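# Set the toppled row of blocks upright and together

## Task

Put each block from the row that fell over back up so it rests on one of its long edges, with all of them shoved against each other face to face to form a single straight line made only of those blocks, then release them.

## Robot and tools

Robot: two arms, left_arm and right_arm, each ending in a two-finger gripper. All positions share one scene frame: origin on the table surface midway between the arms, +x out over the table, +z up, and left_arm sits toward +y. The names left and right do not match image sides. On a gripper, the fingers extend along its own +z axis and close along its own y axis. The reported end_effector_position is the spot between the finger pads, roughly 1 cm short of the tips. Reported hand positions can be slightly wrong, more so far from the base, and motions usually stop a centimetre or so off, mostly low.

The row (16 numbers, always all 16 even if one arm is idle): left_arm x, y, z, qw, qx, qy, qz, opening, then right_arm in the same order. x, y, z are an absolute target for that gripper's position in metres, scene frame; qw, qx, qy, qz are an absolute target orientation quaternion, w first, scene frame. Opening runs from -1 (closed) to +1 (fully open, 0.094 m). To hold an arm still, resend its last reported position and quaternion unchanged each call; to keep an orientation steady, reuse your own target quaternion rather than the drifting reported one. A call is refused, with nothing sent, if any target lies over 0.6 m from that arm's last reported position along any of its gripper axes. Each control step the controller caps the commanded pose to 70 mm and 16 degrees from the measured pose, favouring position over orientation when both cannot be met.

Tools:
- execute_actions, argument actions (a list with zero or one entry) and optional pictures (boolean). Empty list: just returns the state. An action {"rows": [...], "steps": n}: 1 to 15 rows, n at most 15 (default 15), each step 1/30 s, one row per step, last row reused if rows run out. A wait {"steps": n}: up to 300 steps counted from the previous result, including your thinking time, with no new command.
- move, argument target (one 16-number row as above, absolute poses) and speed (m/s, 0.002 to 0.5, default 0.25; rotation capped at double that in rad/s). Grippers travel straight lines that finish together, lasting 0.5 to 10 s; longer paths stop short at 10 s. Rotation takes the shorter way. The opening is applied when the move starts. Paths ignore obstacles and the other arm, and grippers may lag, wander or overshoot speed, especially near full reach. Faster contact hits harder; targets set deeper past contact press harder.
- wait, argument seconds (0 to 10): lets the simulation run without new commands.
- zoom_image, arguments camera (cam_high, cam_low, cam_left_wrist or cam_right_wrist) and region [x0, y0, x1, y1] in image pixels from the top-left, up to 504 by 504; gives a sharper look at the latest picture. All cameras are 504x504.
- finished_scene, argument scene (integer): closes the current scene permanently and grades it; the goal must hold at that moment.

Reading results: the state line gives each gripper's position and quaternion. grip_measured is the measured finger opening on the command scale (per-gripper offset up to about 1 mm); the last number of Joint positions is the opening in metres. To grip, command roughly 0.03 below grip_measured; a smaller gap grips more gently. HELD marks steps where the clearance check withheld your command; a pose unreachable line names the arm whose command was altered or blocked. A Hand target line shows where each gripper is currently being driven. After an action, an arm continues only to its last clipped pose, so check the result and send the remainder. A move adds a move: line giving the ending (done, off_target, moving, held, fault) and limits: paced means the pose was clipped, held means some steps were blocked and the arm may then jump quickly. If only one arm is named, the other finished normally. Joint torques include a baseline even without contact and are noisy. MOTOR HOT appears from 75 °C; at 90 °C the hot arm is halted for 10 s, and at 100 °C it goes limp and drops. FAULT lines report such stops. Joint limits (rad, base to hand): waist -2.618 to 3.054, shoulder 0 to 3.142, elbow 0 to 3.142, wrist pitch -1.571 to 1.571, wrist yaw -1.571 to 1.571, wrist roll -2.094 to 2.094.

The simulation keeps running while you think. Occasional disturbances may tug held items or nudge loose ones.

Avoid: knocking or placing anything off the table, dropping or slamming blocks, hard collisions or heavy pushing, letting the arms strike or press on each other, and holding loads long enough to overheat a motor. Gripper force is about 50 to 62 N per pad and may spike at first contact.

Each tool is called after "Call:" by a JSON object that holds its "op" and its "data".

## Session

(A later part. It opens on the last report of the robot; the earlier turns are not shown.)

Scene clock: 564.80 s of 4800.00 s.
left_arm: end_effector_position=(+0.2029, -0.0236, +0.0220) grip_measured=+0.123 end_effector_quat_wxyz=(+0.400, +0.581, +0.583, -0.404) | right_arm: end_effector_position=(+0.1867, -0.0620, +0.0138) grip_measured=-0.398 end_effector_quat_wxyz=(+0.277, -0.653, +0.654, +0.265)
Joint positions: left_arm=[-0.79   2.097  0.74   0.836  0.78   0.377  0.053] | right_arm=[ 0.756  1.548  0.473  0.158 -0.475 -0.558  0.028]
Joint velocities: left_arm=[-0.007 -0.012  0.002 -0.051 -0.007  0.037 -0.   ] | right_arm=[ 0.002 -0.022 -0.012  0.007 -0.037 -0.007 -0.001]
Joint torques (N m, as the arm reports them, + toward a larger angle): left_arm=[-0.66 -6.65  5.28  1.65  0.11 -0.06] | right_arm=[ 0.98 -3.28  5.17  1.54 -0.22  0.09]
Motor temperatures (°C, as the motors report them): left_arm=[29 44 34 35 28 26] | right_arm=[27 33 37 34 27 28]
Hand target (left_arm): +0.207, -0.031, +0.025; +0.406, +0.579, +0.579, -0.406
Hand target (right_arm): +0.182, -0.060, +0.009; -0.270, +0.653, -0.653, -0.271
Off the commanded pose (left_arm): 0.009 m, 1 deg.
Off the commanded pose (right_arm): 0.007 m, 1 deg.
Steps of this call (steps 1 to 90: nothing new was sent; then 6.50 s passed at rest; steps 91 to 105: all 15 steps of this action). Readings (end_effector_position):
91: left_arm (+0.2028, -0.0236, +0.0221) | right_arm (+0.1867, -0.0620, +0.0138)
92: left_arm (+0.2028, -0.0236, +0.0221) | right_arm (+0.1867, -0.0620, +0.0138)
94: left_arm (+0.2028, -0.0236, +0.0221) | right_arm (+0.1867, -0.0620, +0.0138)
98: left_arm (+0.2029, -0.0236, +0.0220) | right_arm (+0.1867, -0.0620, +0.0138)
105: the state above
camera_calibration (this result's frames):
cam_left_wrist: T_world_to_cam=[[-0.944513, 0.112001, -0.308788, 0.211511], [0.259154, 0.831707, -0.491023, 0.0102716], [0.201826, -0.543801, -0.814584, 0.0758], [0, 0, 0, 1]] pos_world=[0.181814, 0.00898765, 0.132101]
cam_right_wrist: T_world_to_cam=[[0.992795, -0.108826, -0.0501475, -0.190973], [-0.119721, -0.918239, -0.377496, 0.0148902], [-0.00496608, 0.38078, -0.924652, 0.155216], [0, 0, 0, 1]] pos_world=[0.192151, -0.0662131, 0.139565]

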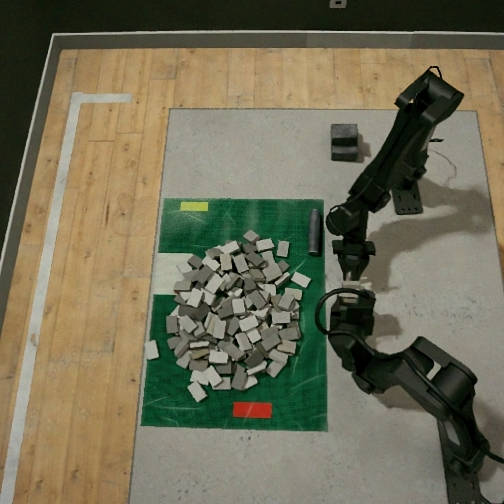

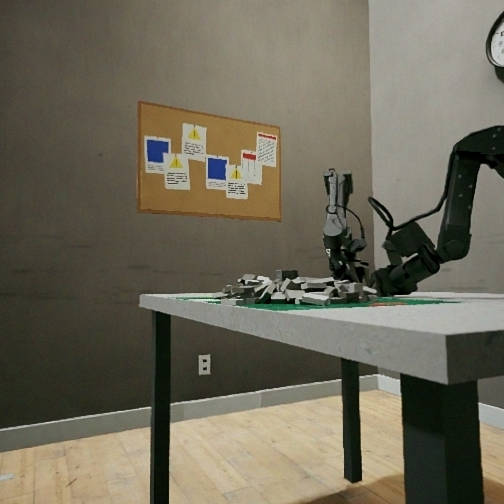

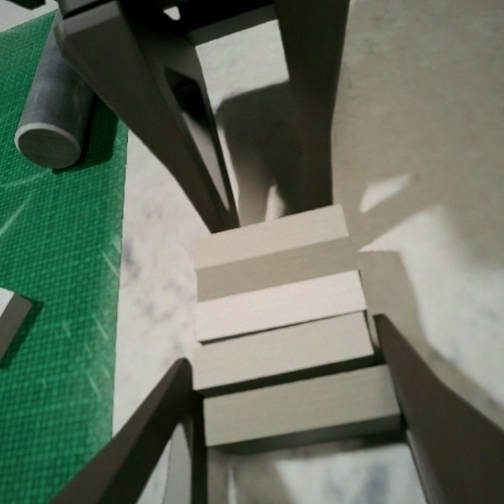

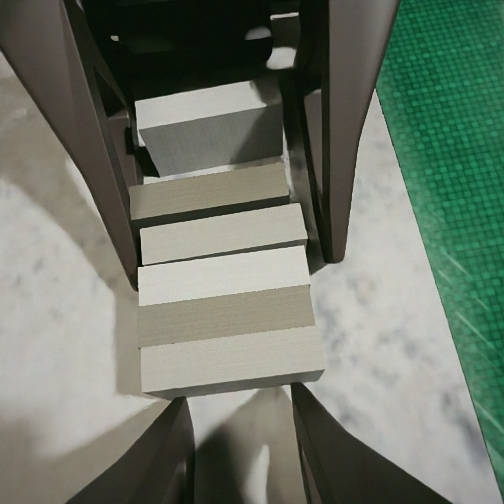

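Call:
{"op": "execute_actions", "data": {"actions": [{"rows": [[0.204,-0.031,0.025,0.4056,0.5792,0.5792,-0.4056,0.10,0.182,-0.060,0.009,0.2706,-0.6533,0.6533,0.2706,-0.4],[0.204,-0.031,0.025,0.4056,0.5792,0.5792,-0.4056,0.08,0.182,-0.060,0.009,0.2706,-0.6533,0.6533,0.2706,-0.4],[0.204,-0.031,0.025,0.4056,0.5792,0.5792,-0.4056,0.06,0.182,-0.060,0.009,0.2706,-0.6533,0.6533,0.2706,-0.4],[0.204,-0.031,0.025,0.4056,0.5792,0.5792,-0.4056,0.04,0.182,-0.060,0.009,0.2706,-0.6533,0.6533,0.2706,-0.4],[0.204,-0.031,0.025,0.4056,0.5792,0.5792,-0.4056,0.02,0.182,-0.060,0.009,0.2706,-0.6533,0.6533,0.2706,-0.4],[0.204,-0.031,0.025,0.4056,0.5792,0.5792,-0.4056,0.0,0.182,-0.060,0.009,0.2706,-0.6533,0.6533,0.2706,-0.4],[0.204,-0.031,0.025,0.4056,0.5792,0.5792,-0.4056,-0.02,0.182,-0.060,0.009,0.2706,-0.6533,0.6533,0.2706,-0.4],[0.204,-0.031,0.025,0.4056,0.5792,0.5792,-0.4056,-0.04,0.182,-0.060,0.009,0.2706,-0.6533,0.6533,0.2706,-0.4],[0.204,-0.031,0.025,0.4056,0.5792,0.5792,-0.4056,-0.06,0.182,-0.060,0.009,0.2706,-0.6533,0.6533,0.2706,-0.4],[0.204,-0.031,0.025,0.4056,0.5792,0.5792,-0.4056,-0.08,0.182,-0.060,0.009,0.2706,-0.6533,0.6533,0.2706,-0.4],[0.204,-0.031,0.025,0.4056,0.5792,0.5792,-0.4056,-0.10,0.182,-0.060,0.009,0.2706,-0.6533,0.6533,0.2706,-0.4],[0.204,-0.031,0.025,0.4056,0.5792,0.5792,-0.4056,-0.12,0.182,-0.060,0.009,0.2706,-0.6533,0.6533,0.2706,-0.4],[0.204,-0.031,0.025,0.4056,0.5792,0.5792,-0.4056,-0.14,0.182,-0.060,0.009,0.2706,-0.6533,0.6533,0.2706,-0.4],[0.204,-0.031,0.025,0.4056,0.5792,0.5792,-0.4056,-0.15,0.182,-0.060,0.009,0.2706,-0.6533,0.6533,0.2706,-0.4]], "steps": 15}]}}

Scene clock: 574.97 s of 4800.00 s.
left_arm: end_effector_position=(+0.2007, -0.0255, +0.0223) grip_measured=-0.107 end_effector_quat_wxyz=(+0.399, +0.581, +0.582, -0.405) | right_arm: end_effector_position=(+0.1868, -0.0619, +0.0139) grip_measured=-0.398 end_effector_quat_wxyz=(+0.277, -0.653, +0.654, +0.265)
Joint positions: left_arm=[-0.797  2.097  0.74   0.838  0.777  0.373  0.042] | right_arm=[ 0.756  1.548  0.473  0.159 -0.475 -0.558  0.028]
Joint velocities: left_arm=[ 0.002  0.002  0.012 -0.022  0.081 -0.007  0.001] | right_arm=[ 0.002 -0.002  0.012  0.022  0.051 -0.051 -0.   ]
Joint torques (N m, as the arm reports them, + toward a larger angle): left_arm=[-0.48 -6.95  4.6   1.71  0.09 -0.04] | right_arm=[ 1.06 -3.3   5.2   1.55 -0.22  0.11]
Motor temperatures (°C, as the motors report them): left_arm=[29 44 34 36 28 26] | right_arm=[27 33 37 35 27 28]
Hand target (left_arm): +0.204, -0.031, +0.025; +0.406, +0.579, +0.579, -0.406
Hand target (right_arm): +0.182, -0.060, +0.009; -0.271, +0.653, -0.653, -0.271
Off the commanded pose (left_arm): 0.007 m, 1 deg.
Off the commanded pose (right_arm): 0.007 m, 1 deg.
Steps of this call (steps 1 to 90: nothing new was sent; then 6.67 s passed at rest; steps 91 to 105: all 15 steps of this action). Readings (end_effector_position):
91: left_arm (+0.2029, -0.0237, +0.0221) | right_arm (+0.1867, -0.0620, +0.0138)
92: left_arm (+0.2024, -0.0241, +0.0220) | right_arm (+0.1867, -0.0620, +0.0138)
94: left_arm (+0.2016, -0.0248, +0.0221) | right_arm (+0.1867, -0.0620, +0.0138)
98: left_arm (+0.2007, -0.0254, +0.0222) | right_arm (+0.1867, -0.0620, +0.0138)
105: the state above
camera_calibration (this result's frames):
cam_left_wrist: T_world_to_cam=[[-0.944488, 0.115191, -0.30769, 0.209729], [0.261467, 0.830616, -0.491643, 0.0120766], [0.198939, -0.544802, -0.814625, 0.0759209], [0, 0, 0, 1]] pos_world=[0.179826, 0.00717195, 0.132316]
cam_right_wrist: T_world_to_cam=[[0.992808, -0.108811, -0.0499279, -0.191015], [-0.119626, -0.918131, -0.377789, 0.0149564], [-0.00473264, 0.381044, -0.924545, 0.155217], [0, 0, 0, 1]] pos_world=[0.192165, -0.0661971, 0.139618]

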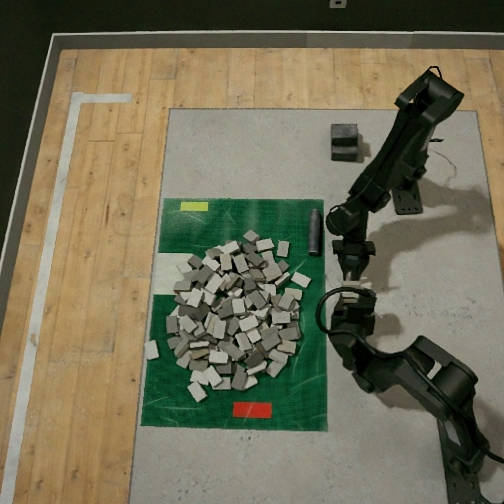

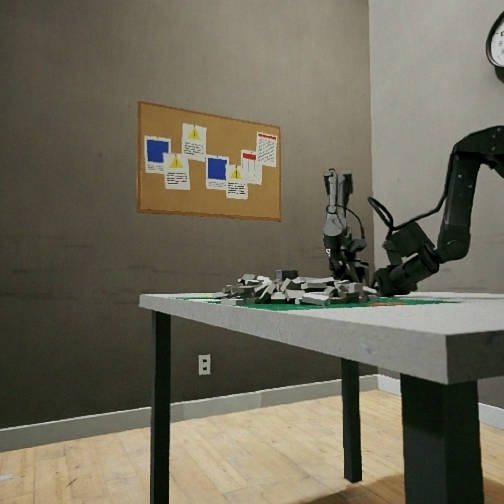

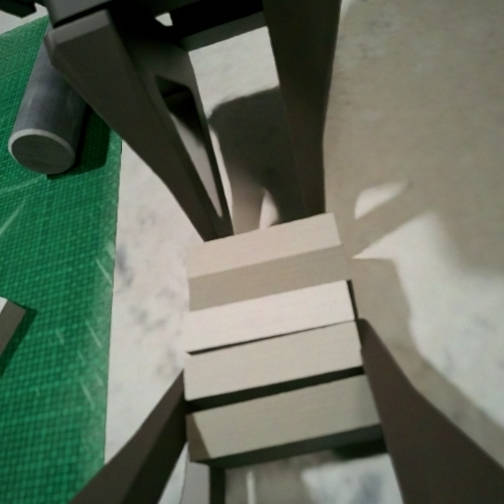

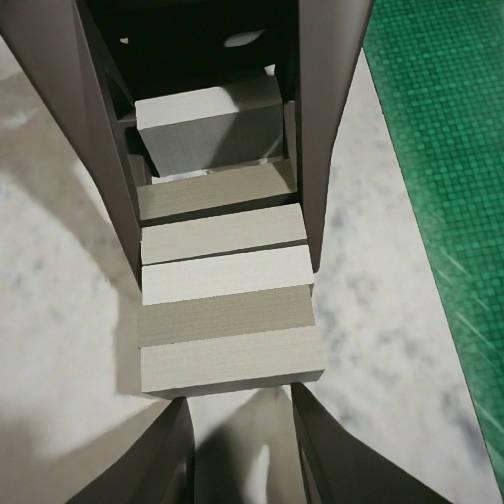

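Call:
{"op": "execute_actions", "data": {"actions": [{"rows": [[0.204,-0.031,0.025,0.4056,0.5792,0.5792,-0.4056,-0.15,0.182,-0.060,0.009,0.2706,-0.6533,0.6533,0.2706,-0.4]], "steps": 5}]}}

Call:
{"op": "zoom_image", "data": {"camera": "cam_right_wrist", "region": [100, 70, 360, 410]}}

Scene clock: 596.50 s of 4800.00 s.
left_arm: end_effector_position=(+0.2007, -0.0255, +0.0223) grip_measured=-0.107 end_effector_quat_wxyz=(+0.399, +0.581, +0.582, -0.405) | right_arm: end_effector_position=(+0.1868, -0.0619, +0.0139) grip_measured=-0.398 end_effector_quat_wxyz=(+0.277, -0.653, +0.654, +0.265)
Joint positions: left_arm=[-0.797  2.097  0.74   0.838  0.777  0.373  0.042] | right_arm=[ 0.756  1.548  0.473  0.159 -0.475 -0.558  0.028]
Joint velocities: left_arm=[-0.012 -0.007  0.002 -0.081 -0.037 -0.022 -0.   ] | right_arm=[ 0.002 -0.007  0.007  0.022 -0.007 -0.037 -0.001]
Joint torques (N m, as the arm reports them, + toward a larger angle): left_arm=[-0.51 -6.89  4.6   1.72  0.1  -0.05] | right_arm=[ 1.05 -3.24  5.2   1.54 -0.22  0.1 ]
Motor temperatures (°C, as the motors report them): left_arm=[29 44 34 37 28 26] | right_arm=[27 32 36 35 27 28]
Hand target (left_arm): +0.204, -0.031, +0.025; +0.406, +0.579, +0.579, -0.406
Hand target (right_arm): +0.182, -0.060, +0.009; -0.270, +0.653, -0.653, -0.271
Off the commanded pose (left_arm): 0.007 m, 1 deg.
Off the commanded pose (right_arm): 0.007 m, 1 deg.
Steps of this call (steps 1 to 90: nothing new was sent; then 18.37 s passed at rest; steps 91 to 95: all 5 steps of this action). Readings (end_effector_position):
91: left_arm (+0.2007, -0.0255, +0.0223) | right_arm (+0.1868, -0.0619, +0.0139)
92: left_arm (+0.2007, -0.0255, +0.0223) | right_arm (+0.1868, -0.0619, +0.0139)
94: left_arm (+0.2007, -0.0255, +0.0223) | right_arm (+0.1868, -0.0619, +0.0139)
95: the state above
camera_calibration (this result's frames):
cam_left_wrist: T_world_to_cam=[[-0.944488, 0.115191, -0.30769, 0.209729], [0.261467, 0.830616, -0.491643, 0.0120766], [0.198939, -0.544802, -0.814625, 0.0759209], [0, 0, 0, 1]] pos_world=[0.179826, 0.00717195, 0.132316]
cam_right_wrist: T_world_to_cam=[[0.992808, -0.108811, -0.0499279, -0.191015], [-0.119626, -0.918131, -0.377789, 0.0149564], [-0.00473264, 0.381044, -0.924545, 0.155217], [0, 0, 0, 1]] pos_world=[0.192165, -0.0661971, 0.139618]

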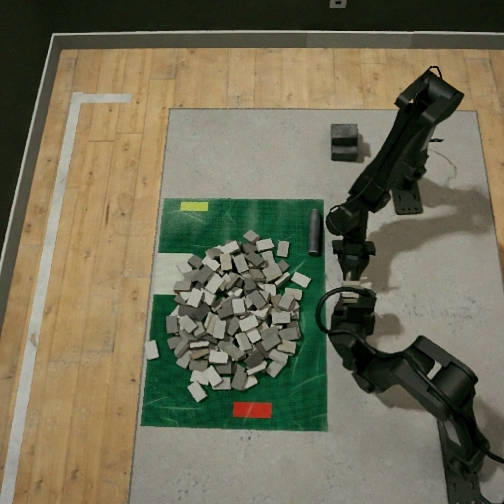

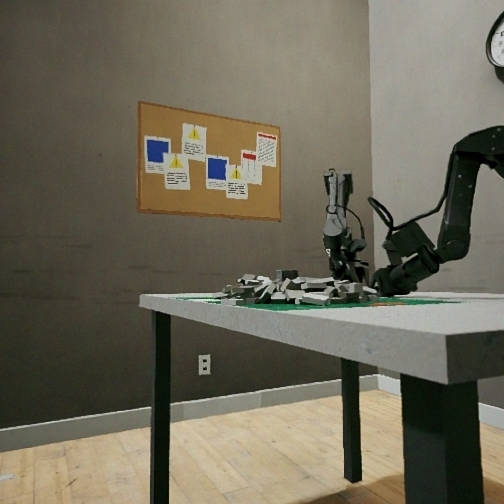

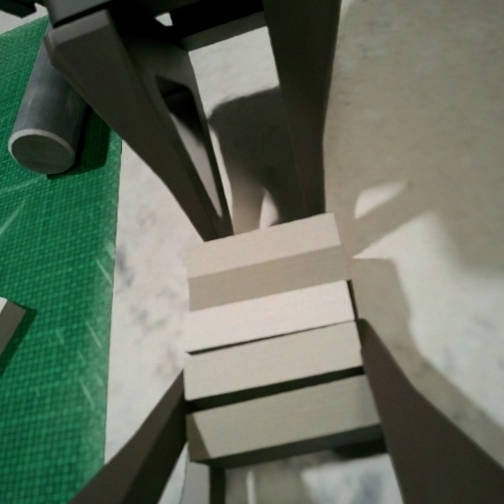

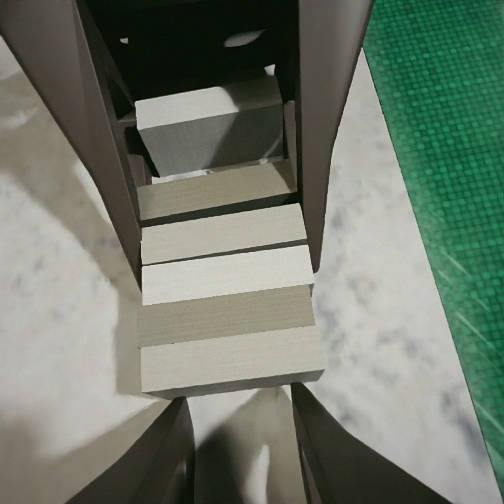

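Region (100, 70, 360, 410) of cam_right_wrist's 504x504 image, scaled by 1.482, with more detail than that image has; it fills the left 385 columns of this view, and the rest is white.

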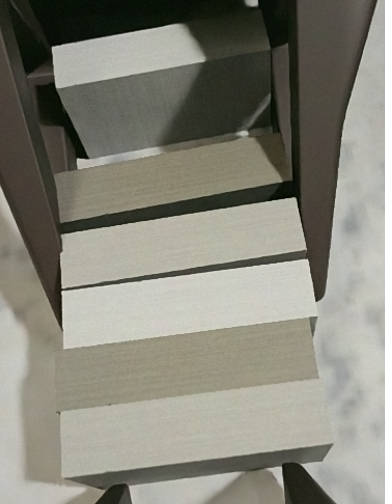

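Call:
{"op": "execute_actions", "data": {"actions": [{"rows": [[0.203,-0.028,0.025,0.4056,0.5792,0.5792,-0.4056,-0.10,0.182,-0.060,0.009,0.2706,-0.6533,0.6533,0.2706,-0.4],[0.203,-0.028,0.025,0.4056,0.5792,0.5792,-0.4056,-0.08,0.182,-0.060,0.009,0.2706,-0.6533,0.6533,0.2706,-0.4],[0.203,-0.028,0.025,0.4056,0.5792,0.5792,-0.4056,-0.06,0.182,-0.060,0.009,0.2706,-0.6533,0.6533,0.2706,-0.4],[0.203,-0.028,0.025,0.4056,0.5792,0.5792,-0.4056,-0.03,0.182,-0.060,0.009,0.2706,-0.6533,0.6533,0.2706,-0.4],[0.203,-0.028,0.025,0.4056,0.5792,0.5792,-0.4056,0.0,0.182,-0.060,0.009,0.2706,-0.6533,0.6533,0.2706,-0.4],[0.203,-0.028,0.025,0.4056,0.5792,0.5792,-0.4056,0.05,0.182,-0.060,0.009,0.2706,-0.6533,0.6533,0.2706,-0.4],[0.203,-0.028,0.025,0.4056,0.5792,0.5792,-0.4056,0.1,0.182,-0.060,0.009,0.2706,-0.6533,0.6533,0.2706,-0.4],[0.203,-0.028,0.025,0.4056,0.5792,0.5792,-0.4056,0.17,0.182,-0.060,0.009,0.2706,-0.6533,0.6533,0.2706,-0.4],[0.203,-0.028,0.025,0.4056,0.5792,0.5792,-0.4056,0.24,0.182,-0.060,0.009,0.2706,-0.6533,0.6533,0.2706,-0.4],[0.203,-0.028,0.025,0.4056,0.5792,0.5792,-0.4056,0.32,0.182,-0.060,0.009,0.2706,-0.6533,0.6533,0.2706,-0.4],[0.203,-0.028,0.025,0.4056,0.5792,0.5792,-0.4056,0.4,0.182,-0.060,0.009,0.2706,-0.6533,0.6533,0.2706,-0.4]], "steps": 15}], "pictures": false}}

Call:
{"op": "move", "data": {"target": [0.200,0.006,0.025,0.4056,0.5792,0.5792,-0.4056,0.4,0.182,-0.060,0.009,0.2706,-0.6533,0.6533,0.2706,-0.4], "speed": 0.015}}

Scene clock: 619.50 s of 4800.00 s.
left_arm: end_effector_position=(+0.2009, -0.0258, +0.0229) grip_measured=+0.397 end_effector_quat_wxyz=(+0.401, +0.581, +0.581, -0.405) | right_arm: end_effector_position=(+0.1868, -0.0619, +0.0139) grip_measured=-0.398 end_effector_quat_wxyz=(+0.277, -0.653, +0.654, +0.265)
Joint positions: left_arm=[-0.797  2.097  0.74   0.842  0.777  0.373  0.066] | right_arm=[ 0.756  1.548  0.473  0.159 -0.475 -0.558  0.028]
Joint velocities: left_arm=[ 0.007 -0.007 -0.007 -0.007 -0.022  0.007  0.001] | right_arm=[ 0.002 -0.022 -0.002  0.022 -0.022 -0.007 -0.001]
Joint torques (N m, as the arm reports them, + toward a larger angle): left_arm=[-0.01 -7.31  3.87  1.71  0.14 -0.02] | right_arm=[ 1.02 -3.31  5.25  1.54 -0.23  0.1 ]
Motor temperatures (°C, as the motors report them): left_arm=[29 44 33 37 28 26] | right_arm=[27 32 36 36 27 28]
Hand target (left_arm): +0.203, -0.028, +0.025; +0.405, +0.579, +0.579, -0.406
Hand target (right_arm): +0.182, -0.060, +0.009; -0.270, +0.653, -0.653, -0.271
Off the commanded pose (left_arm): 0.004 m, 1 deg.
Off the commanded pose (right_arm): 0.007 m, 1 deg.
Steps of this call (steps 1 to 90: nothing new was sent; then 19.50 s passed at rest; steps 91 to 105: all 15 steps of this action). Readings (end_effector_position):
91: left_arm (+0.2007, -0.0255, +0.0223) | right_arm (+0.1868, -0.0619, +0.0139)
92: left_arm (+0.2007, -0.0255, +0.0223) | right_arm (+0.1868, -0.0619, +0.0139)
94: left_arm (+0.2007, -0.0255, +0.0223) | right_arm (+0.1868, -0.0619, +0.0139)
98: left_arm (+0.2009, -0.0257, +0.0227) | right_arm (+0.1868, -0.0619, +0.0139)
105: the state above

Scene clock: 622.07 s of 4800.00 s.
left_arm: end_effector_position=(+0.2040, +0.0013, +0.0213) grip_measured=+0.397 end_effector_quat_wxyz=(+0.406, +0.578, +0.583, -0.402) | right_arm: end_effector_position=(+0.1868, -0.0619, +0.0139) grip_measured=-0.398 end_effector_quat_wxyz=(+0.277, -0.653, +0.654, +0.265)
Joint positions: left_arm=[-0.729  2.07   0.67   0.863  0.825  0.413  0.066] | right_arm=[ 0.756  1.548  0.473  0.159 -0.475 -0.558  0.028]
Joint velocities: left_arm=[-0.012  0.002  0.002  0.022 -0.037  0.007  0.001] | right_arm=[-0.002 -0.012  0.002 -0.007 -0.022 -0.007 -0.001]
Joint torques (N m, as the arm reports them, + toward a larger angle): left_arm=[ 0.8  -8.82  1.86  1.53  0.34  0.13] | right_arm=[ 1.11 -3.28  5.19  1.52 -0.21  0.1 ]
Motor temperatures (°C, as the motors report them): left_arm=[29 44 33 37 28 26] | right_arm=[27 32 36 36 27 28]
Hand target (left_arm): +0.200, +0.006, +0.024; +0.406, +0.580, +0.579, -0.405
Hand target (right_arm): +0.182, -0.060, +0.009; -0.270, +0.653, -0.653, -0.271
Off the commanded pose (left_arm): 0.007 m, 1 deg.
Off the commanded pose (right_arm): 0.007 m, 1 deg.
move: done
camera_calibration (this result's frames):
cam_left_wrist: T_world_to_cam=[[-0.943225, 0.101805, -0.316167, 0.209457], [0.255636, 0.830256, -0.495303, -0.0102427], [0.212075, -0.548006, -0.809144, 0.0863292], [0, 0, 0, 1]] pos_world=[0.181875, 0.0344893, 0.131003]
cam_right_wrist: T_world_to_cam=[[0.992808, -0.108811, -0.0499279, -0.191015], [-0.119626, -0.918131, -0.377789, 0.0149564], [-0.00473264, 0.381044, -0.924545, 0.155217], [0, 0, 0, 1]] pos_world=[0.192165, -0.0661971, 0.139618]

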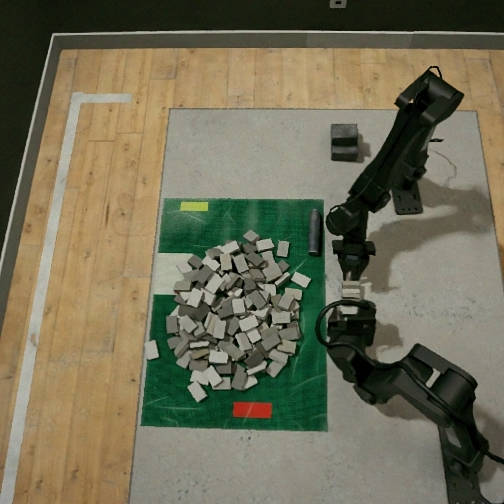

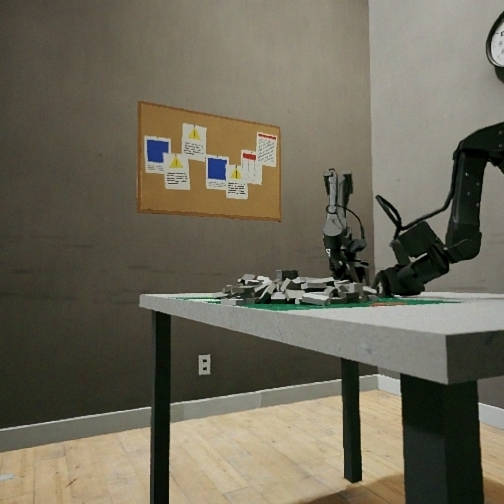

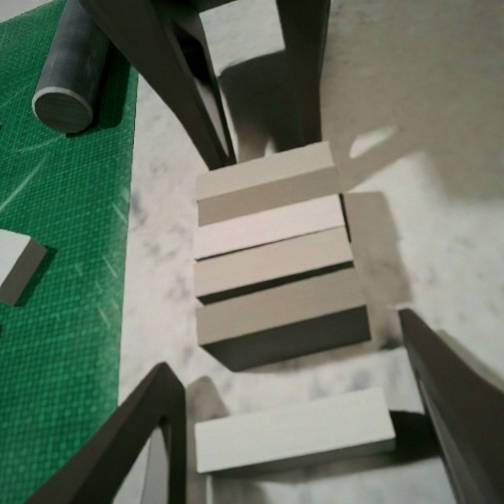

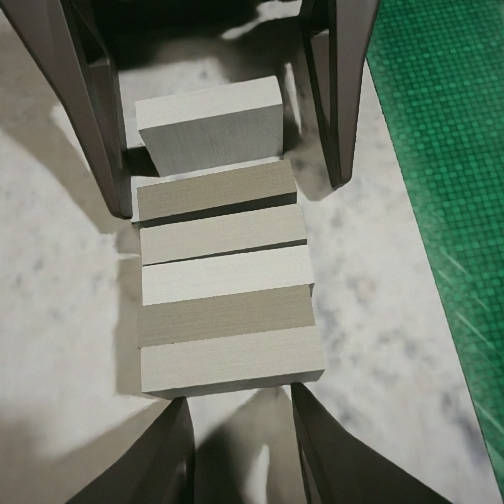

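Call:
{"op": "execute_actions", "data": {"actions": [{"rows": [[0.199,0.004,0.025,0.4056,0.5792,0.5792,-0.4056,0.38,0.182,-0.060,0.009,0.2706,-0.6533,0.6533,0.2706,-0.4],[0.198,0.004,0.025,0.4056,0.5792,0.5792,-0.4056,0.36,0.182,-0.060,0.009,0.2706,-0.6533,0.6533,0.2706,-0.4],[0.197,0.004,0.025,0.4056,0.5792,0.5792,-0.4056,0.34,0.182,-0.060,0.009,0.2706,-0.6533,0.6533,0.2706,-0.4],[0.197,0.004,0.025,0.4056,0.5792,0.5792,-0.4056,0.32,0.182,-0.060,0.009,0.2706,-0.6533,0.6533,0.2706,-0.4],[0.197,0.004,0.025,0.4056,0.5792,0.5792,-0.4056,0.30,0.182,-0.060,0.009,0.2706,-0.6533,0.6533,0.2706,-0.4]], "steps": 15}], "pictures": false}}

Scene clock: 628.03 s of 4800.00 s.
left_arm: end_effector_position=(+0.2040, +0.0013, +0.0213) grip_measured=+0.303 end_effector_quat_wxyz=(+0.406, +0.578, +0.582, -0.402) | right_arm: end_effector_position=(+0.1868, -0.0619, +0.0139) grip_measured=-0.398 end_effector_quat_wxyz=(+0.277, -0.653, +0.654, +0.265)
Joint positions: left_arm=[-0.729  2.07   0.67   0.863  0.825  0.414  0.061] | right_arm=[ 0.756  1.548  0.473  0.159 -0.475 -0.558  0.028]
Joint velocities: left_arm=[ 0.017 -0.002 -0.002 -0.051  0.022  0.051 -0.001] | right_arm=[ 0.002  0.007  0.007 -0.037  0.007 -0.007 -0.   ]
Joint torques (N m, as the arm reports them, + toward a larger angle): left_arm=[-0.25 -8.98  1.49  1.63  0.24  0.03] | right_arm=[ 1.09 -3.27  5.21  1.53 -0.23  0.09]
Motor temperatures (°C, as the motors report them): left_arm=[29 45 33 37 28 26] | right_arm=[27 32 36 36 27 28]
Hand target (left_arm): +0.197, +0.004, +0.025; +0.406, +0.579, +0.579, -0.406
Hand target (right_arm): +0.182, -0.060, +0.009; -0.270, +0.653, -0.653, -0.271
Off the commanded pose (left_arm): 0.008 m, 1 deg.
Off the commanded pose (right_arm): 0.007 m, 1 deg.
Steps of this call (steps 1 to 90: nothing new was sent; then 2.47 s passed at rest; steps 91 to 105: all 15 steps of this action). Readings (end_effector_position):
91: left_arm (+0.2040, +0.0013, +0.0213) | right_arm (+0.1868, -0.0619, +0.0139)
92: left_arm (+0.2040, +0.0013, +0.0213) | right_arm (+0.1868, -0.0619, +0.0139)
94: left_arm (+0.2040, +0.0013, +0.0213) | right_arm (+0.1868, -0.0619, +0.0139)
98: left_arm (+0.2040, +0.0013, +0.0213) | right_arm (+0.1868, -0.0619, +0.0139)
105: the state above

Call:
{"op": "execute_actions", "data": {"actions": [{"rows": [[0.196,0.003,0.025,0.4056,0.5792,0.5792,-0.4056,0.30,0.182,-0.060,0.009,0.2706,-0.6533,0.6533,0.2706,-0.4],[0.196,0.003,0.025,0.4056,0.5792,0.5792,-0.4056,0.30,0.182,-0.060,0.009,0.2706,-0.6533,0.6533,0.2706,-0.4],[0.196,0.003,0.025,0.4056,0.5792,0.5792,-0.4056,0.30,0.182,-0.060,0.009,0.2706,-0.6533,0.6533,0.2706,-0.4],[0.195,0.003,0.025,0.4056,0.5792,0.5792,-0.4056,0.30,0.182,-0.060,0.009,0.2706,-0.6533,0.6533,0.2706,-0.4],[0.195,0.003,0.025,0.4056,0.5792,0.5792,-0.4056,0.30,0.182,-0.060,0.009,0.2706,-0.6533,0.6533,0.2706,-0.4],[0.195,0.003,0.025,0.4056,0.5792,0.5792,-0.4056,0.30,0.182,-0.060,0.009,0.2706,-0.6533,0.6533,0.2706,-0.4],[0.194,0.003,0.025,0.4056,0.5792,0.5792,-0.4056,0.30,0.182,-0.060,0.009,0.2706,-0.6533,0.6533,0.2706,-0.4]], "steps": 15}], "pictures": false}}

Scene clock: 633.17 s of 4800.00 s.
left_arm: end_effector_position=(+0.2009, +0.0018, +0.0212) grip_measured=+0.303 end_effector_quat_wxyz=(+0.408, +0.579, +0.580, -0.403) | right_arm: end_effector_position=(+0.1868, -0.0619, +0.0139) grip_measured=-0.398 end_effector_quat_wxyz=(+0.277, -0.653, +0.654, +0.265)
Joint positions: left_arm=[-0.733  2.07   0.658  0.882  0.825  0.414  0.061] | right_arm=[ 0.756  1.548  0.473  0.159 -0.475 -0.558  0.028]
Joint velocities: left_arm=[-0.007 -0.007  0.002  0.022  0.051 -0.051 -0.001] | right_arm=[ 0.002  0.012  0.022 -0.051  0.081  0.037  0.001]
Joint torques (N m, as the arm reports them, + toward a larger angle): left_arm=[-0.87 -9.07  1.74  1.56  0.17 -0.02] | right_arm=[ 0.97 -3.34  5.24  1.53 -0.23  0.11]
Motor temperatures (°C, as the motors report them): left_arm=[29 46 33 37 28 26] | right_arm=[27 32 36 36 27 28]
Hand target (left_arm): +0.194, +0.003, +0.025; +0.406, +0.579, +0.579, -0.406
Hand target (right_arm): +0.182, -0.060, +0.009; -0.270, +0.653, -0.653, -0.271
Off the commanded pose (left_arm): 0.008 m, 0 deg.
Off the commanded pose (right_arm): 0.007 m, 1 deg.
Steps of this call (steps 1 to 90: nothing new was sent; then 1.63 s passed at rest; steps 91 to 105: all 15 steps of this action). Readings (end_effector_position):
91: left_arm (+0.2040, +0.0013, +0.0214) | right_arm (+0.1868, -0.0619, +0.0139)
92: left_arm (+0.2040, +0.0013, +0.0214) | right_arm (+0.1868, -0.0619, +0.0139)
94: left_arm (+0.2038, +0.0014, +0.0213) | right_arm (+0.1868, -0.0619, +0.0139)
98: left_arm (+0.2023, +0.0021, +0.0211) | right_arm (+0.1868, -0.0619, +0.0139)
105: the state above

Call:
{"op": "execute_actions", "data": {"actions": [{"rows": [[0.198,0.002,0.025,0.4056,0.5792,0.5792,-0.4056,0.26,0.182,-0.060,0.009,0.2706,-0.6533,0.6533,0.2706,-0.4],[0.198,0.002,0.025,0.4056,0.5792,0.5792,-0.4056,0.22,0.182,-0.060,0.009,0.2706,-0.6533,0.6533,0.2706,-0.4],[0.198,0.002,0.025,0.4056,0.5792,0.5792,-0.4056,0.18,0.182,-0.060,0.009,0.2706,-0.6533,0.6533,0.2706,-0.4],[0.198,0.002,0.025,0.4056,0.5792,0.5792,-0.4056,0.14,0.182,-0.060,0.009,0.2706,-0.6533,0.6533,0.2706,-0.4],[0.198,0.002,0.025,0.4056,0.5792,0.5792,-0.4056,0.10,0.182,-0.060,0.009,0.2706,-0.6533,0.6533,0.2706,-0.4],[0.198,0.002,0.025,0.4056,0.5792,0.5792,-0.4056,0.07,0.182,-0.060,0.009,0.2706,-0.6533,0.6533,0.2706,-0.4],[0.198,0.002,0.025,0.4056,0.5792,0.5792,-0.4056,0.04,0.182,-0.060,0.009,0.2706,-0.6533,0.6533,0.2706,-0.4],[0.198,0.002,0.025,0.4056,0.5792,0.5792,-0.4056,0.01,0.182,-0.060,0.009,0.2706,-0.6533,0.6533,0.2706,-0.4],[0.198,0.002,0.025,0.4056,0.5792,0.5792,-0.4056,-0.02,0.182,-0.060,0.009,0.2706,-0.6533,0.6533,0.2706,-0.4],[0.198,0.002,0.025,0.4056,0.5792,0.5792,-0.4056,-0.04,0.182,-0.060,0.009,0.2706,-0.6533,0.6533,0.2706,-0.4],[0.198,0.002,0.025,0.4056,0.5792,0.5792,-0.4056,-0.06,0.182,-0.060,0.009,0.2706,-0.6533,0.6533,0.2706,-0.4],[0.198,0.002,0.025,0.4056,0.5792,0.5792,-0.4056,-0.08,0.182,-0.060,0.009,0.2706,-0.6533,0.6533,0.2706,-0.4],[0.198,0.002,0.025,0.4056,0.5792,0.5792,-0.4056,-0.10,0.182,-0.060,0.009,0.2706,-0.6533,0.6533,0.2706,-0.4],[0.198,0.002,0.025,0.4056,0.5792,0.5792,-0.4056,-0.12,0.182,-0.060,0.009,0.2706,-0.6533,0.6533,0.2706,-0.4],[0.198,0.002,0.025,0.4056,0.5792,0.5792,-0.4056,-0.145,0.182,-0.060,0.009,0.2706,-0.6533,0.6533,0.2706,-0.4]], "steps": 15}], "pictures": false}}

Call:
{"op": "execute_actions", "data": {"actions": [{"rows": [[0.198,0.002,0.025,0.4056,0.5792,0.5792,-0.4056,-0.15,0.182,-0.060,0.009,0.2706,-0.6533,0.6533,0.2706,-0.4]], "steps": 8}]}}

Scene clock: 641.83 s of 4800.00 s.
left_arm: end_effector_position=(+0.2009, +0.0018, +0.0212) grip_measured=-0.122 end_effector_quat_wxyz=(+0.408, +0.579, +0.580, -0.403) | right_arm: end_effector_position=(+0.1868, -0.0619, +0.0139) grip_measured=-0.398 end_effector_quat_wxyz=(+0.277, -0.653, +0.654, +0.265)
Joint positions: left_arm=[-0.733  2.07   0.658  0.882  0.825  0.414  0.041] | right_arm=[ 0.756  1.548  0.473  0.159 -0.475 -0.558  0.028]
Joint velocities: left_arm=[-0.012  0.007 -0.012 -0.007 -0.066 -0.007 -0.014] | right_arm=[ 0.007 -0.022  0.012  0.022  0.007 -0.037 -0.001]
Joint torques (N m, as the arm reports them, + toward a larger angle): left_arm=[-0.3  -8.72  2.76  1.47  0.2  -0.02] | right_arm=[ 0.98 -3.3   5.2   1.53 -0.23  0.1 ]
Motor temperatures (°C, as the motors report them): left_arm=[29 46 32 37 28 26] | right_arm=[27 32 36 36 27 28]
Hand target (left_arm): +0.198, +0.002, +0.025; +0.406, +0.579, +0.579, -0.406
Hand target (right_arm): +0.182, -0.060, +0.009; -0.270, +0.653, -0.653, -0.271
Off the commanded pose (left_arm): 0.005 m, 0 deg.
Off the commanded pose (right_arm): 0.007 m, 1 deg.
Steps of this call (steps 1 to 90: nothing new was sent; then 5.17 s passed at rest; steps 91 to 105: all 15 steps of this action). Readings (end_effector_position):
91: left_arm (+0.2009, +0.0018, +0.0212) | right_arm (+0.1868, -0.0619, +0.0139)
92: left_arm (+0.2009, +0.0018, +0.0212) | right_arm (+0.1868, -0.0619, +0.0139)
94: left_arm (+0.2009, +0.0018, +0.0212) | right_arm (+0.1868, -0.0619, +0.0139)
98: left_arm (+0.2009, +0.0018, +0.0212) | right_arm (+0.1868, -0.0619, +0.0139)
105: the state above

Scene clock: 642.10 s of 4800.00 s.
left_arm: end_effector_position=(+0.2009, +0.0018, +0.0212) grip_measured=-0.128 end_effector_quat_wxyz=(+0.408, +0.579, +0.580, -0.403) | right_arm: end_effector_position=(+0.1868, -0.0619, +0.0139) grip_measured=-0.398 end_effector_quat_wxyz=(+0.277, -0.653, +0.654, +0.265)
Joint positions: left_arm=[-0.733  2.07   0.658  0.882  0.825  0.414  0.041] | right_arm=[ 0.756  1.548  0.473  0.159 -0.475 -0.558  0.028]
Joint velocities: left_arm=[ 0.007 -0.022  0.007 -0.066  0.022  0.037  0.   ] | right_arm=[-0.012 -0.012  0.022  0.022  0.022  0.051 -0.   ]
Joint torques (N m, as the arm reports them, + toward a larger angle): left_arm=[-0.24 -8.6   2.77  1.46  0.21  0.  ] | right_arm=[ 0.97 -3.29  5.23  1.54 -0.24  0.1 ]
Motor temperatures (°C, as the motors report them): left_arm=[29 46 32 37 28 26] | right_arm=[27 32 36 36 27 28]
Hand target (left_arm): +0.198, +0.002, +0.025; +0.406, +0.579, +0.579, -0.406
Hand target (right_arm): +0.182, -0.060, +0.009; -0.270, +0.653, -0.653, -0.271
Off the commanded pose (left_arm): 0.005 m, 0 deg.
Off the commanded pose (right_arm): 0.007 m, 1 deg.
Steps of this call (steps 1 to 8: all 8 steps of this action). Readings (end_effector_position):
1: left_arm (+0.2009, +0.0018, +0.0212) | right_arm (+0.1868, -0.0619, +0.0139)
2: left_arm (+0.2009, +0.0018, +0.0212) | right_arm (+0.1868, -0.0619, +0.0139)
4: left_arm (+0.2009, +0.0018, +0.0212) | right_arm (+0.1868, -0.0619, +0.0139)
8: the state above
camera_calibration (this result's frames):
cam_left_wrist: T_world_to_cam=[[-0.941075, 0.10425, -0.321728, 0.206055], [0.26162, 0.827254, -0.497198, -0.0110828], [0.214318, -0.552072, -0.805782, 0.0865989], [0, 0, 0, 1]] pos_world=[0.178253, 0.0354959, 0.130563]
cam_right_wrist: T_world_to_cam=[[0.992808, -0.108811, -0.0499279, -0.191015], [-0.119626, -0.918131, -0.377789, 0.0149564], [-0.00473264, 0.381044, -0.924545, 0.155217], [0, 0, 0, 1]] pos_world=[0.192165, -0.0661971, 0.139618]

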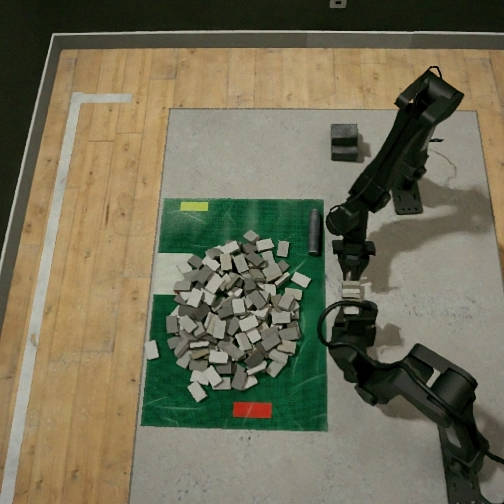

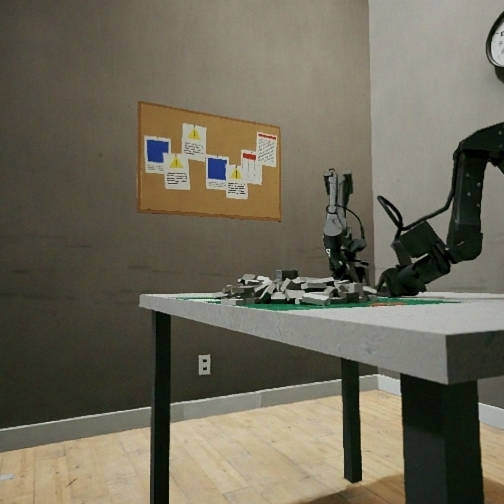

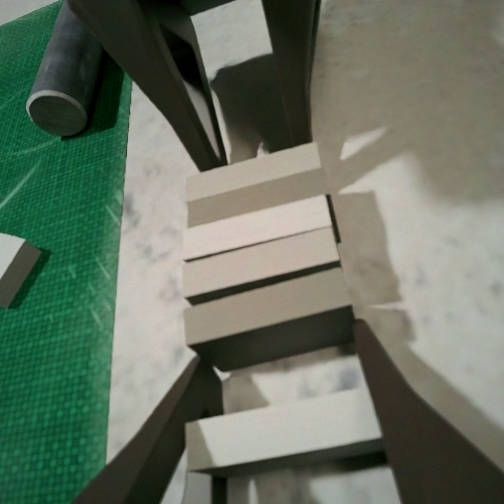

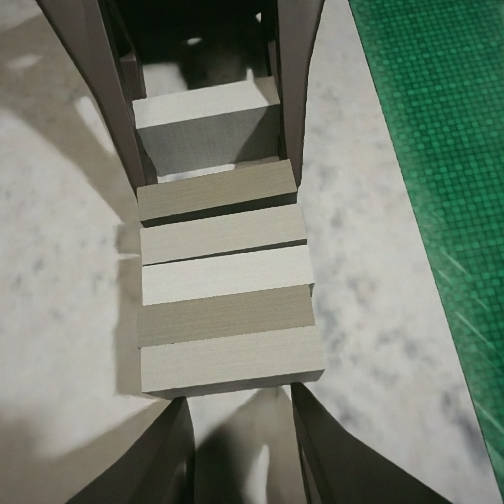

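Call:
{"op": "execute_actions", "data": {"actions": [{"rows": [[0.198,0.002,0.025,0.4056,0.5792,0.5792,-0.4056,-0.11,0.182,-0.060,0.009,0.2706,-0.6533,0.6533,0.2706,-0.4],[0.198,0.002,0.025,0.4056,0.5792,0.5792,-0.4056,-0.09,0.182,-0.060,0.009,0.2706,-0.6533,0.6533,0.2706,-0.4],[0.198,0.002,0.025,0.4056,0.5792,0.5792,-0.4056,-0.07,0.182,-0.060,0.009,0.2706,-0.6533,0.6533,0.2706,-0.4],[0.198,0.002,0.025,0.4056,0.5792,0.5792,-0.4056,-0.04,0.182,-0.060,0.009,0.2706,-0.6533,0.6533,0.2706,-0.4],[0.198,0.002,0.025,0.4056,0.5792,0.5792,-0.4056,0.0,0.182,-0.060,0.009,0.2706,-0.6533,0.6533,0.2706,-0.4],[0.198,0.002,0.025,0.4056,0.5792,0.5792,-0.4056,0.05,0.182,-0.060,0.009,0.2706,-0.6533,0.6533,0.2706,-0.4],[0.198,0.002,0.025,0.4056,0.5792,0.5792,-0.4056,0.1,0.182,-0.060,0.009,0.2706,-0.6533,0.6533,0.2706,-0.4],[0.198,0.002,0.025,0.4056,0.5792,0.5792,-0.4056,0.17,0.182,-0.060,0.009,0.2706,-0.6533,0.6533,0.2706,-0.4],[0.198,0.002,0.025,0.4056,0.5792,0.5792,-0.4056,0.24,0.182,-0.060,0.009,0.2706,-0.6533,0.6533,0.2706,-0.4],[0.198,0.002,0.025,0.4056,0.5792,0.5792,-0.4056,0.32,0.182,-0.060,0.009,0.2706,-0.6533,0.6533,0.2706,-0.4],[0.198,0.002,0.025,0.4056,0.5792,0.5792,-0.4056,0.4,0.182,-0.060,0.009,0.2706,-0.6533,0.6533,0.2706,-0.4]], "steps": 15}], "pictures": false}}

Call:
{"op": "move", "data": {"target": [0.194,0.062,0.026,0.4056,0.5792,0.5792,-0.4056,0.4,0.182,-0.060,0.009,0.2706,-0.6533,0.6533,0.2706,-0.4], "speed": 0.03}}

Scene clock: 666.13 s of 4800.00 s.
left_arm: end_effector_position=(+0.2009, +0.0018, +0.0212) grip_measured=+0.397 end_effector_quat_wxyz=(+0.408, +0.579, +0.580, -0.403) | right_arm: end_effector_position=(+0.1868, -0.0619, +0.0139) grip_measured=-0.398 end_effector_quat_wxyz=(+0.277, -0.653, +0.654, +0.265)
Joint positions: left_arm=[-0.733  2.07   0.658  0.882  0.825  0.414  0.066] | right_arm=[ 0.756  1.548  0.473  0.159 -0.475 -0.558  0.028]
Joint velocities: left_arm=[-0.007  0.002 -0.012 -0.081  0.037  0.051  0.001] | right_arm=[-0.007  0.002 -0.007 -0.051  0.007  0.022 -0.001]
Joint torques (N m, as the arm reports them, + toward a larger angle): left_arm=[-0.22 -8.66  2.78  1.45  0.2   0.03] | right_arm=[ 1.01 -3.26  5.22  1.52 -0.19  0.09]
Motor temperatures (°C, as the motors report them): left_arm=[29 46 32 37 28 26] | right_arm=[27 32 36 36 27 28]
Hand target (left_arm): +0.198, +0.002, +0.025; +0.406, +0.579, +0.579, -0.406
Hand target (right_arm): +0.182, -0.060, +0.009; -0.270, +0.653, -0.653, -0.271
Off the commanded pose (left_arm): 0.005 m, 0 deg.
Off the commanded pose (right_arm): 0.007 m, 1 deg.
Steps of this call (steps 1 to 90: nothing new was sent; then 20.53 s passed at rest; steps 91 to 105: all 15 steps of this action). Readings (end_effector_position):
91: left_arm (+0.2009, +0.0018, +0.0212) | right_arm (+0.1868, -0.0619, +0.0139)
92: left_arm (+0.2009, +0.0018, +0.0212) | right_arm (+0.1868, -0.0619, +0.0139)
94: left_arm (+0.2009, +0.0018, +0.0212) | right_arm (+0.1868, -0.0619, +0.0139)
98: left_arm (+0.2009, +0.0018, +0.0212) | right_arm (+0.1868, -0.0619, +0.0139)
105: the state above

Scene clock: 668.70 s of 4800.00 s.
left_arm: end_effector_position=(+0.2015, +0.0578, +0.0242) grip_measured=+0.397 end_effector_quat_wxyz=(+0.413, +0.579, +0.580, -0.398) | right_arm: end_effector_position=(+0.1868, -0.0619, +0.0139) grip_measured=-0.398 end_effector_quat_wxyz=(+0.277, -0.652, +0.654, +0.265)
Joint positions: left_arm=[-0.574  1.975  0.537  0.812  0.949  0.55   0.066] | right_arm=[ 0.756  1.548  0.473  0.159 -0.475 -0.558  0.028]
Joint velocities: left_arm=[-0.002 -0.007  0.002 -0.007  0.022  0.066 -0.002] | right_arm=[-0.012 -0.007 -0.007  0.022 -0.007  0.007 -0.   ]
Joint torques (N m, as the arm reports them, + toward a larger angle): left_arm=[ 0.76 -8.02  1.74  1.27  0.39  0.14] | right_arm=[ 1.03 -3.33  5.19  1.52 -0.23  0.08]
Motor temperatures (°C, as the motors report them): left_arm=[29 46 32 37 28 26] | right_arm=[27 32 36 36 27 28]
Hand target (left_arm): +0.194, +0.062, +0.025; +0.406, +0.580, +0.580, -0.405
Hand target (right_arm): +0.182, -0.060, +0.009; -0.271, +0.653, -0.653, -0.270
Off the commanded pose (left_arm): 0.009 m, 1 deg.
Off the commanded pose (right_arm): 0.007 m, 1 deg.
move: done
camera_calibration (this result's frames):
cam_left_wrist: T_world_to_cam=[[-0.93837, 0.0952165, -0.332259, 0.201999], [0.259591, 0.828842, -0.495615, -0.0558113], [0.2282, -0.551322, -0.802477, 0.116962], [0, 0, 0, 1]] pos_world=[0.177347, 0.0915089, 0.133314]
cam_right_wrist: T_world_to_cam=[[0.992794, -0.109052, -0.0496807, -0.191092], [-0.119753, -0.918179, -0.377632, 0.014949], [-0.00443438, 0.38086, -0.924622, 0.155138], [0, 0, 0, 1]] pos_world=[0.192194, -0.066199, 0.139595]

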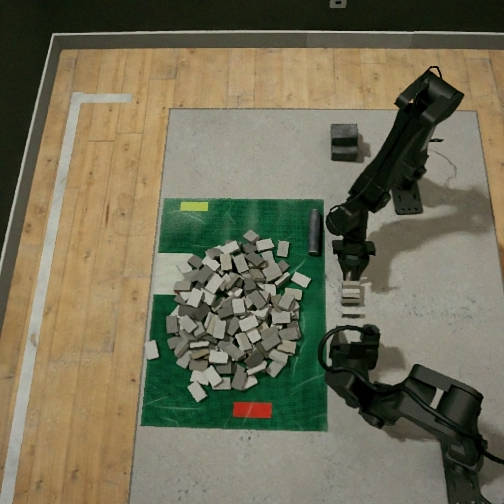

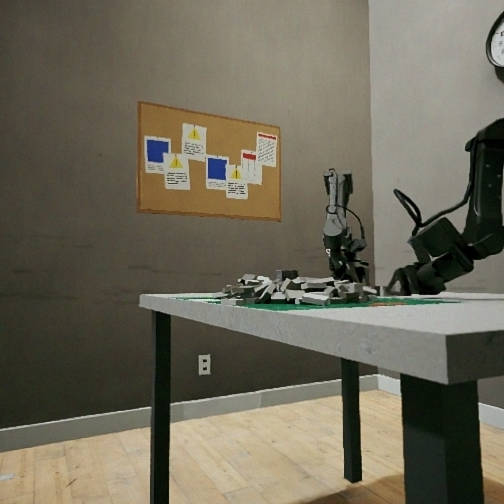

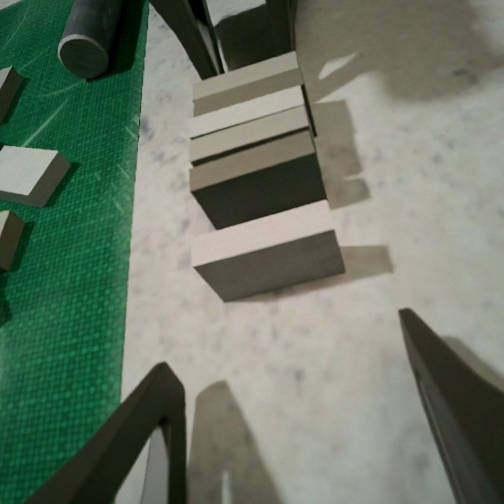

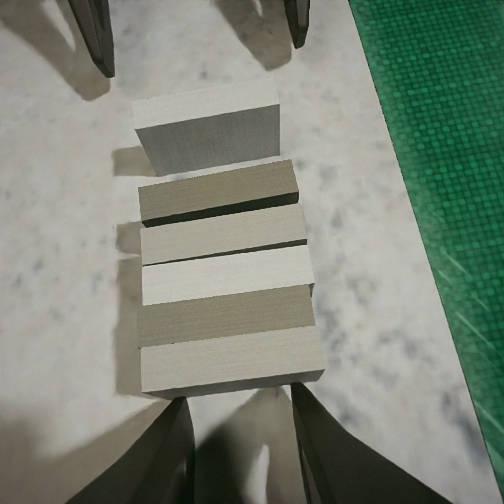

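Call:
{"op": "move", "data": {"target": [0.198,0.040,0.024,0.4056,0.5792,0.5792,-0.4056,-0.5,0.182,-0.060,0.009,0.2706,-0.6533,0.6533,0.2706,-0.4], "speed": 0.01}}

Scene clock: 675.07 s of 4800.00 s.
left_arm: end_effector_position=(+0.1907, +0.0475, +0.0193) grip_measured=-0.497 end_effector_quat_wxyz=(+0.397, +0.578, +0.586, -0.406) | right_arm: end_effector_position=(+0.1868, -0.0619, +0.0139) grip_measured=-0.398 end_effector_quat_wxyz=(+0.277, -0.652, +0.654, +0.265)
Joint positions: left_arm=[-0.622  1.986  0.537  0.819  0.922  0.509  0.024] | right_arm=[ 0.756  1.548  0.473  0.159 -0.475 -0.558  0.028]
Joint velocities: left_arm=[-0.002  0.012 -0.007  0.022 -0.022  0.022  0.001] | right_arm=[-0.012  0.017 -0.002  0.081 -0.022 -0.007 -0.   ]
Joint torques (N m, as the arm reports them, + toward a larger angle): left_arm=[-0.69 -5.43  5.03  1.57  0.21 -0.07] | right_arm=[ 0.96 -3.27  5.2   1.54 -0.22  0.09]
Motor temperatures (°C, as the motors report them): left_arm=[29 46 32 37 28 26] | right_arm=[27 32 36 36 27 28]
Hand target (left_arm): +0.198, +0.040, +0.024; +0.406, +0.579, +0.579, -0.406
Hand target (right_arm): +0.182, -0.060, +0.009; -0.270, +0.653, -0.653, -0.271
Off the commanded pose (left_arm): 0.011 m, 1 deg.
Off the commanded pose (right_arm): 0.007 m, 1 deg.
After step 90, 1.33 s passed at rest.
move: off_target (left_arm)
camera_calibration (this result's frames):
cam_left_wrist: T_world_to_cam=[[-0.947835, 0.111405, -0.298661, 0.19162], [0.25287, 0.833239, -0.491701, -0.0458559], [0.194078, -0.541574, -0.817944, 0.116141], [0, 0, 0, 1]] pos_world=[0.170679, 0.0797607, 0.129679]
cam_right_wrist: T_world_to_cam=[[0.992794, -0.109052, -0.0496807, -0.191092], [-0.119753, -0.918179, -0.377632, 0.014949], [-0.00443438, 0.38086, -0.924622, 0.155138], [0, 0, 0, 1]] pos_world=[0.192194, -0.066199, 0.139595]

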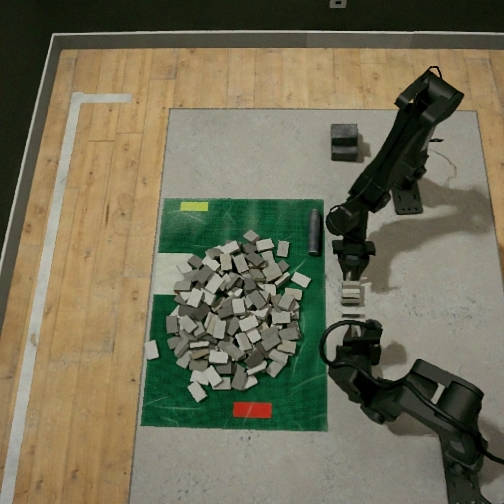

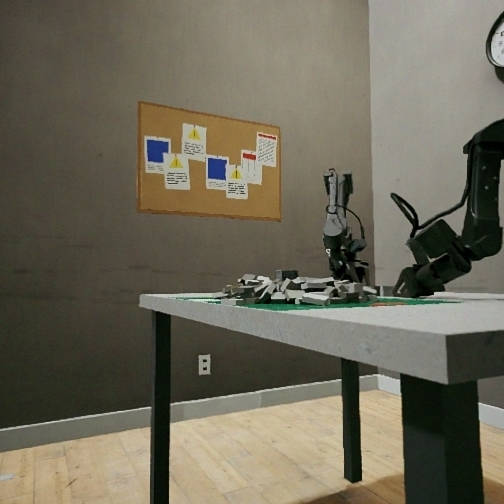

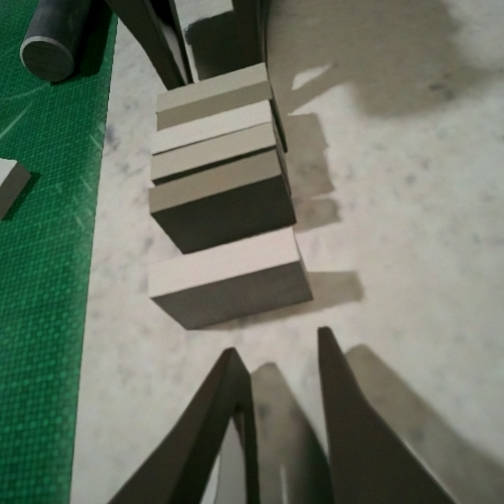

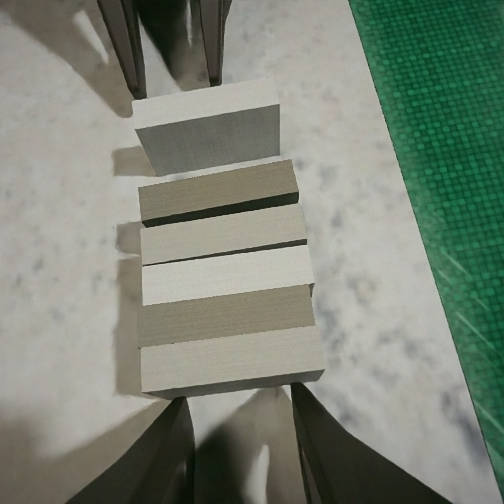

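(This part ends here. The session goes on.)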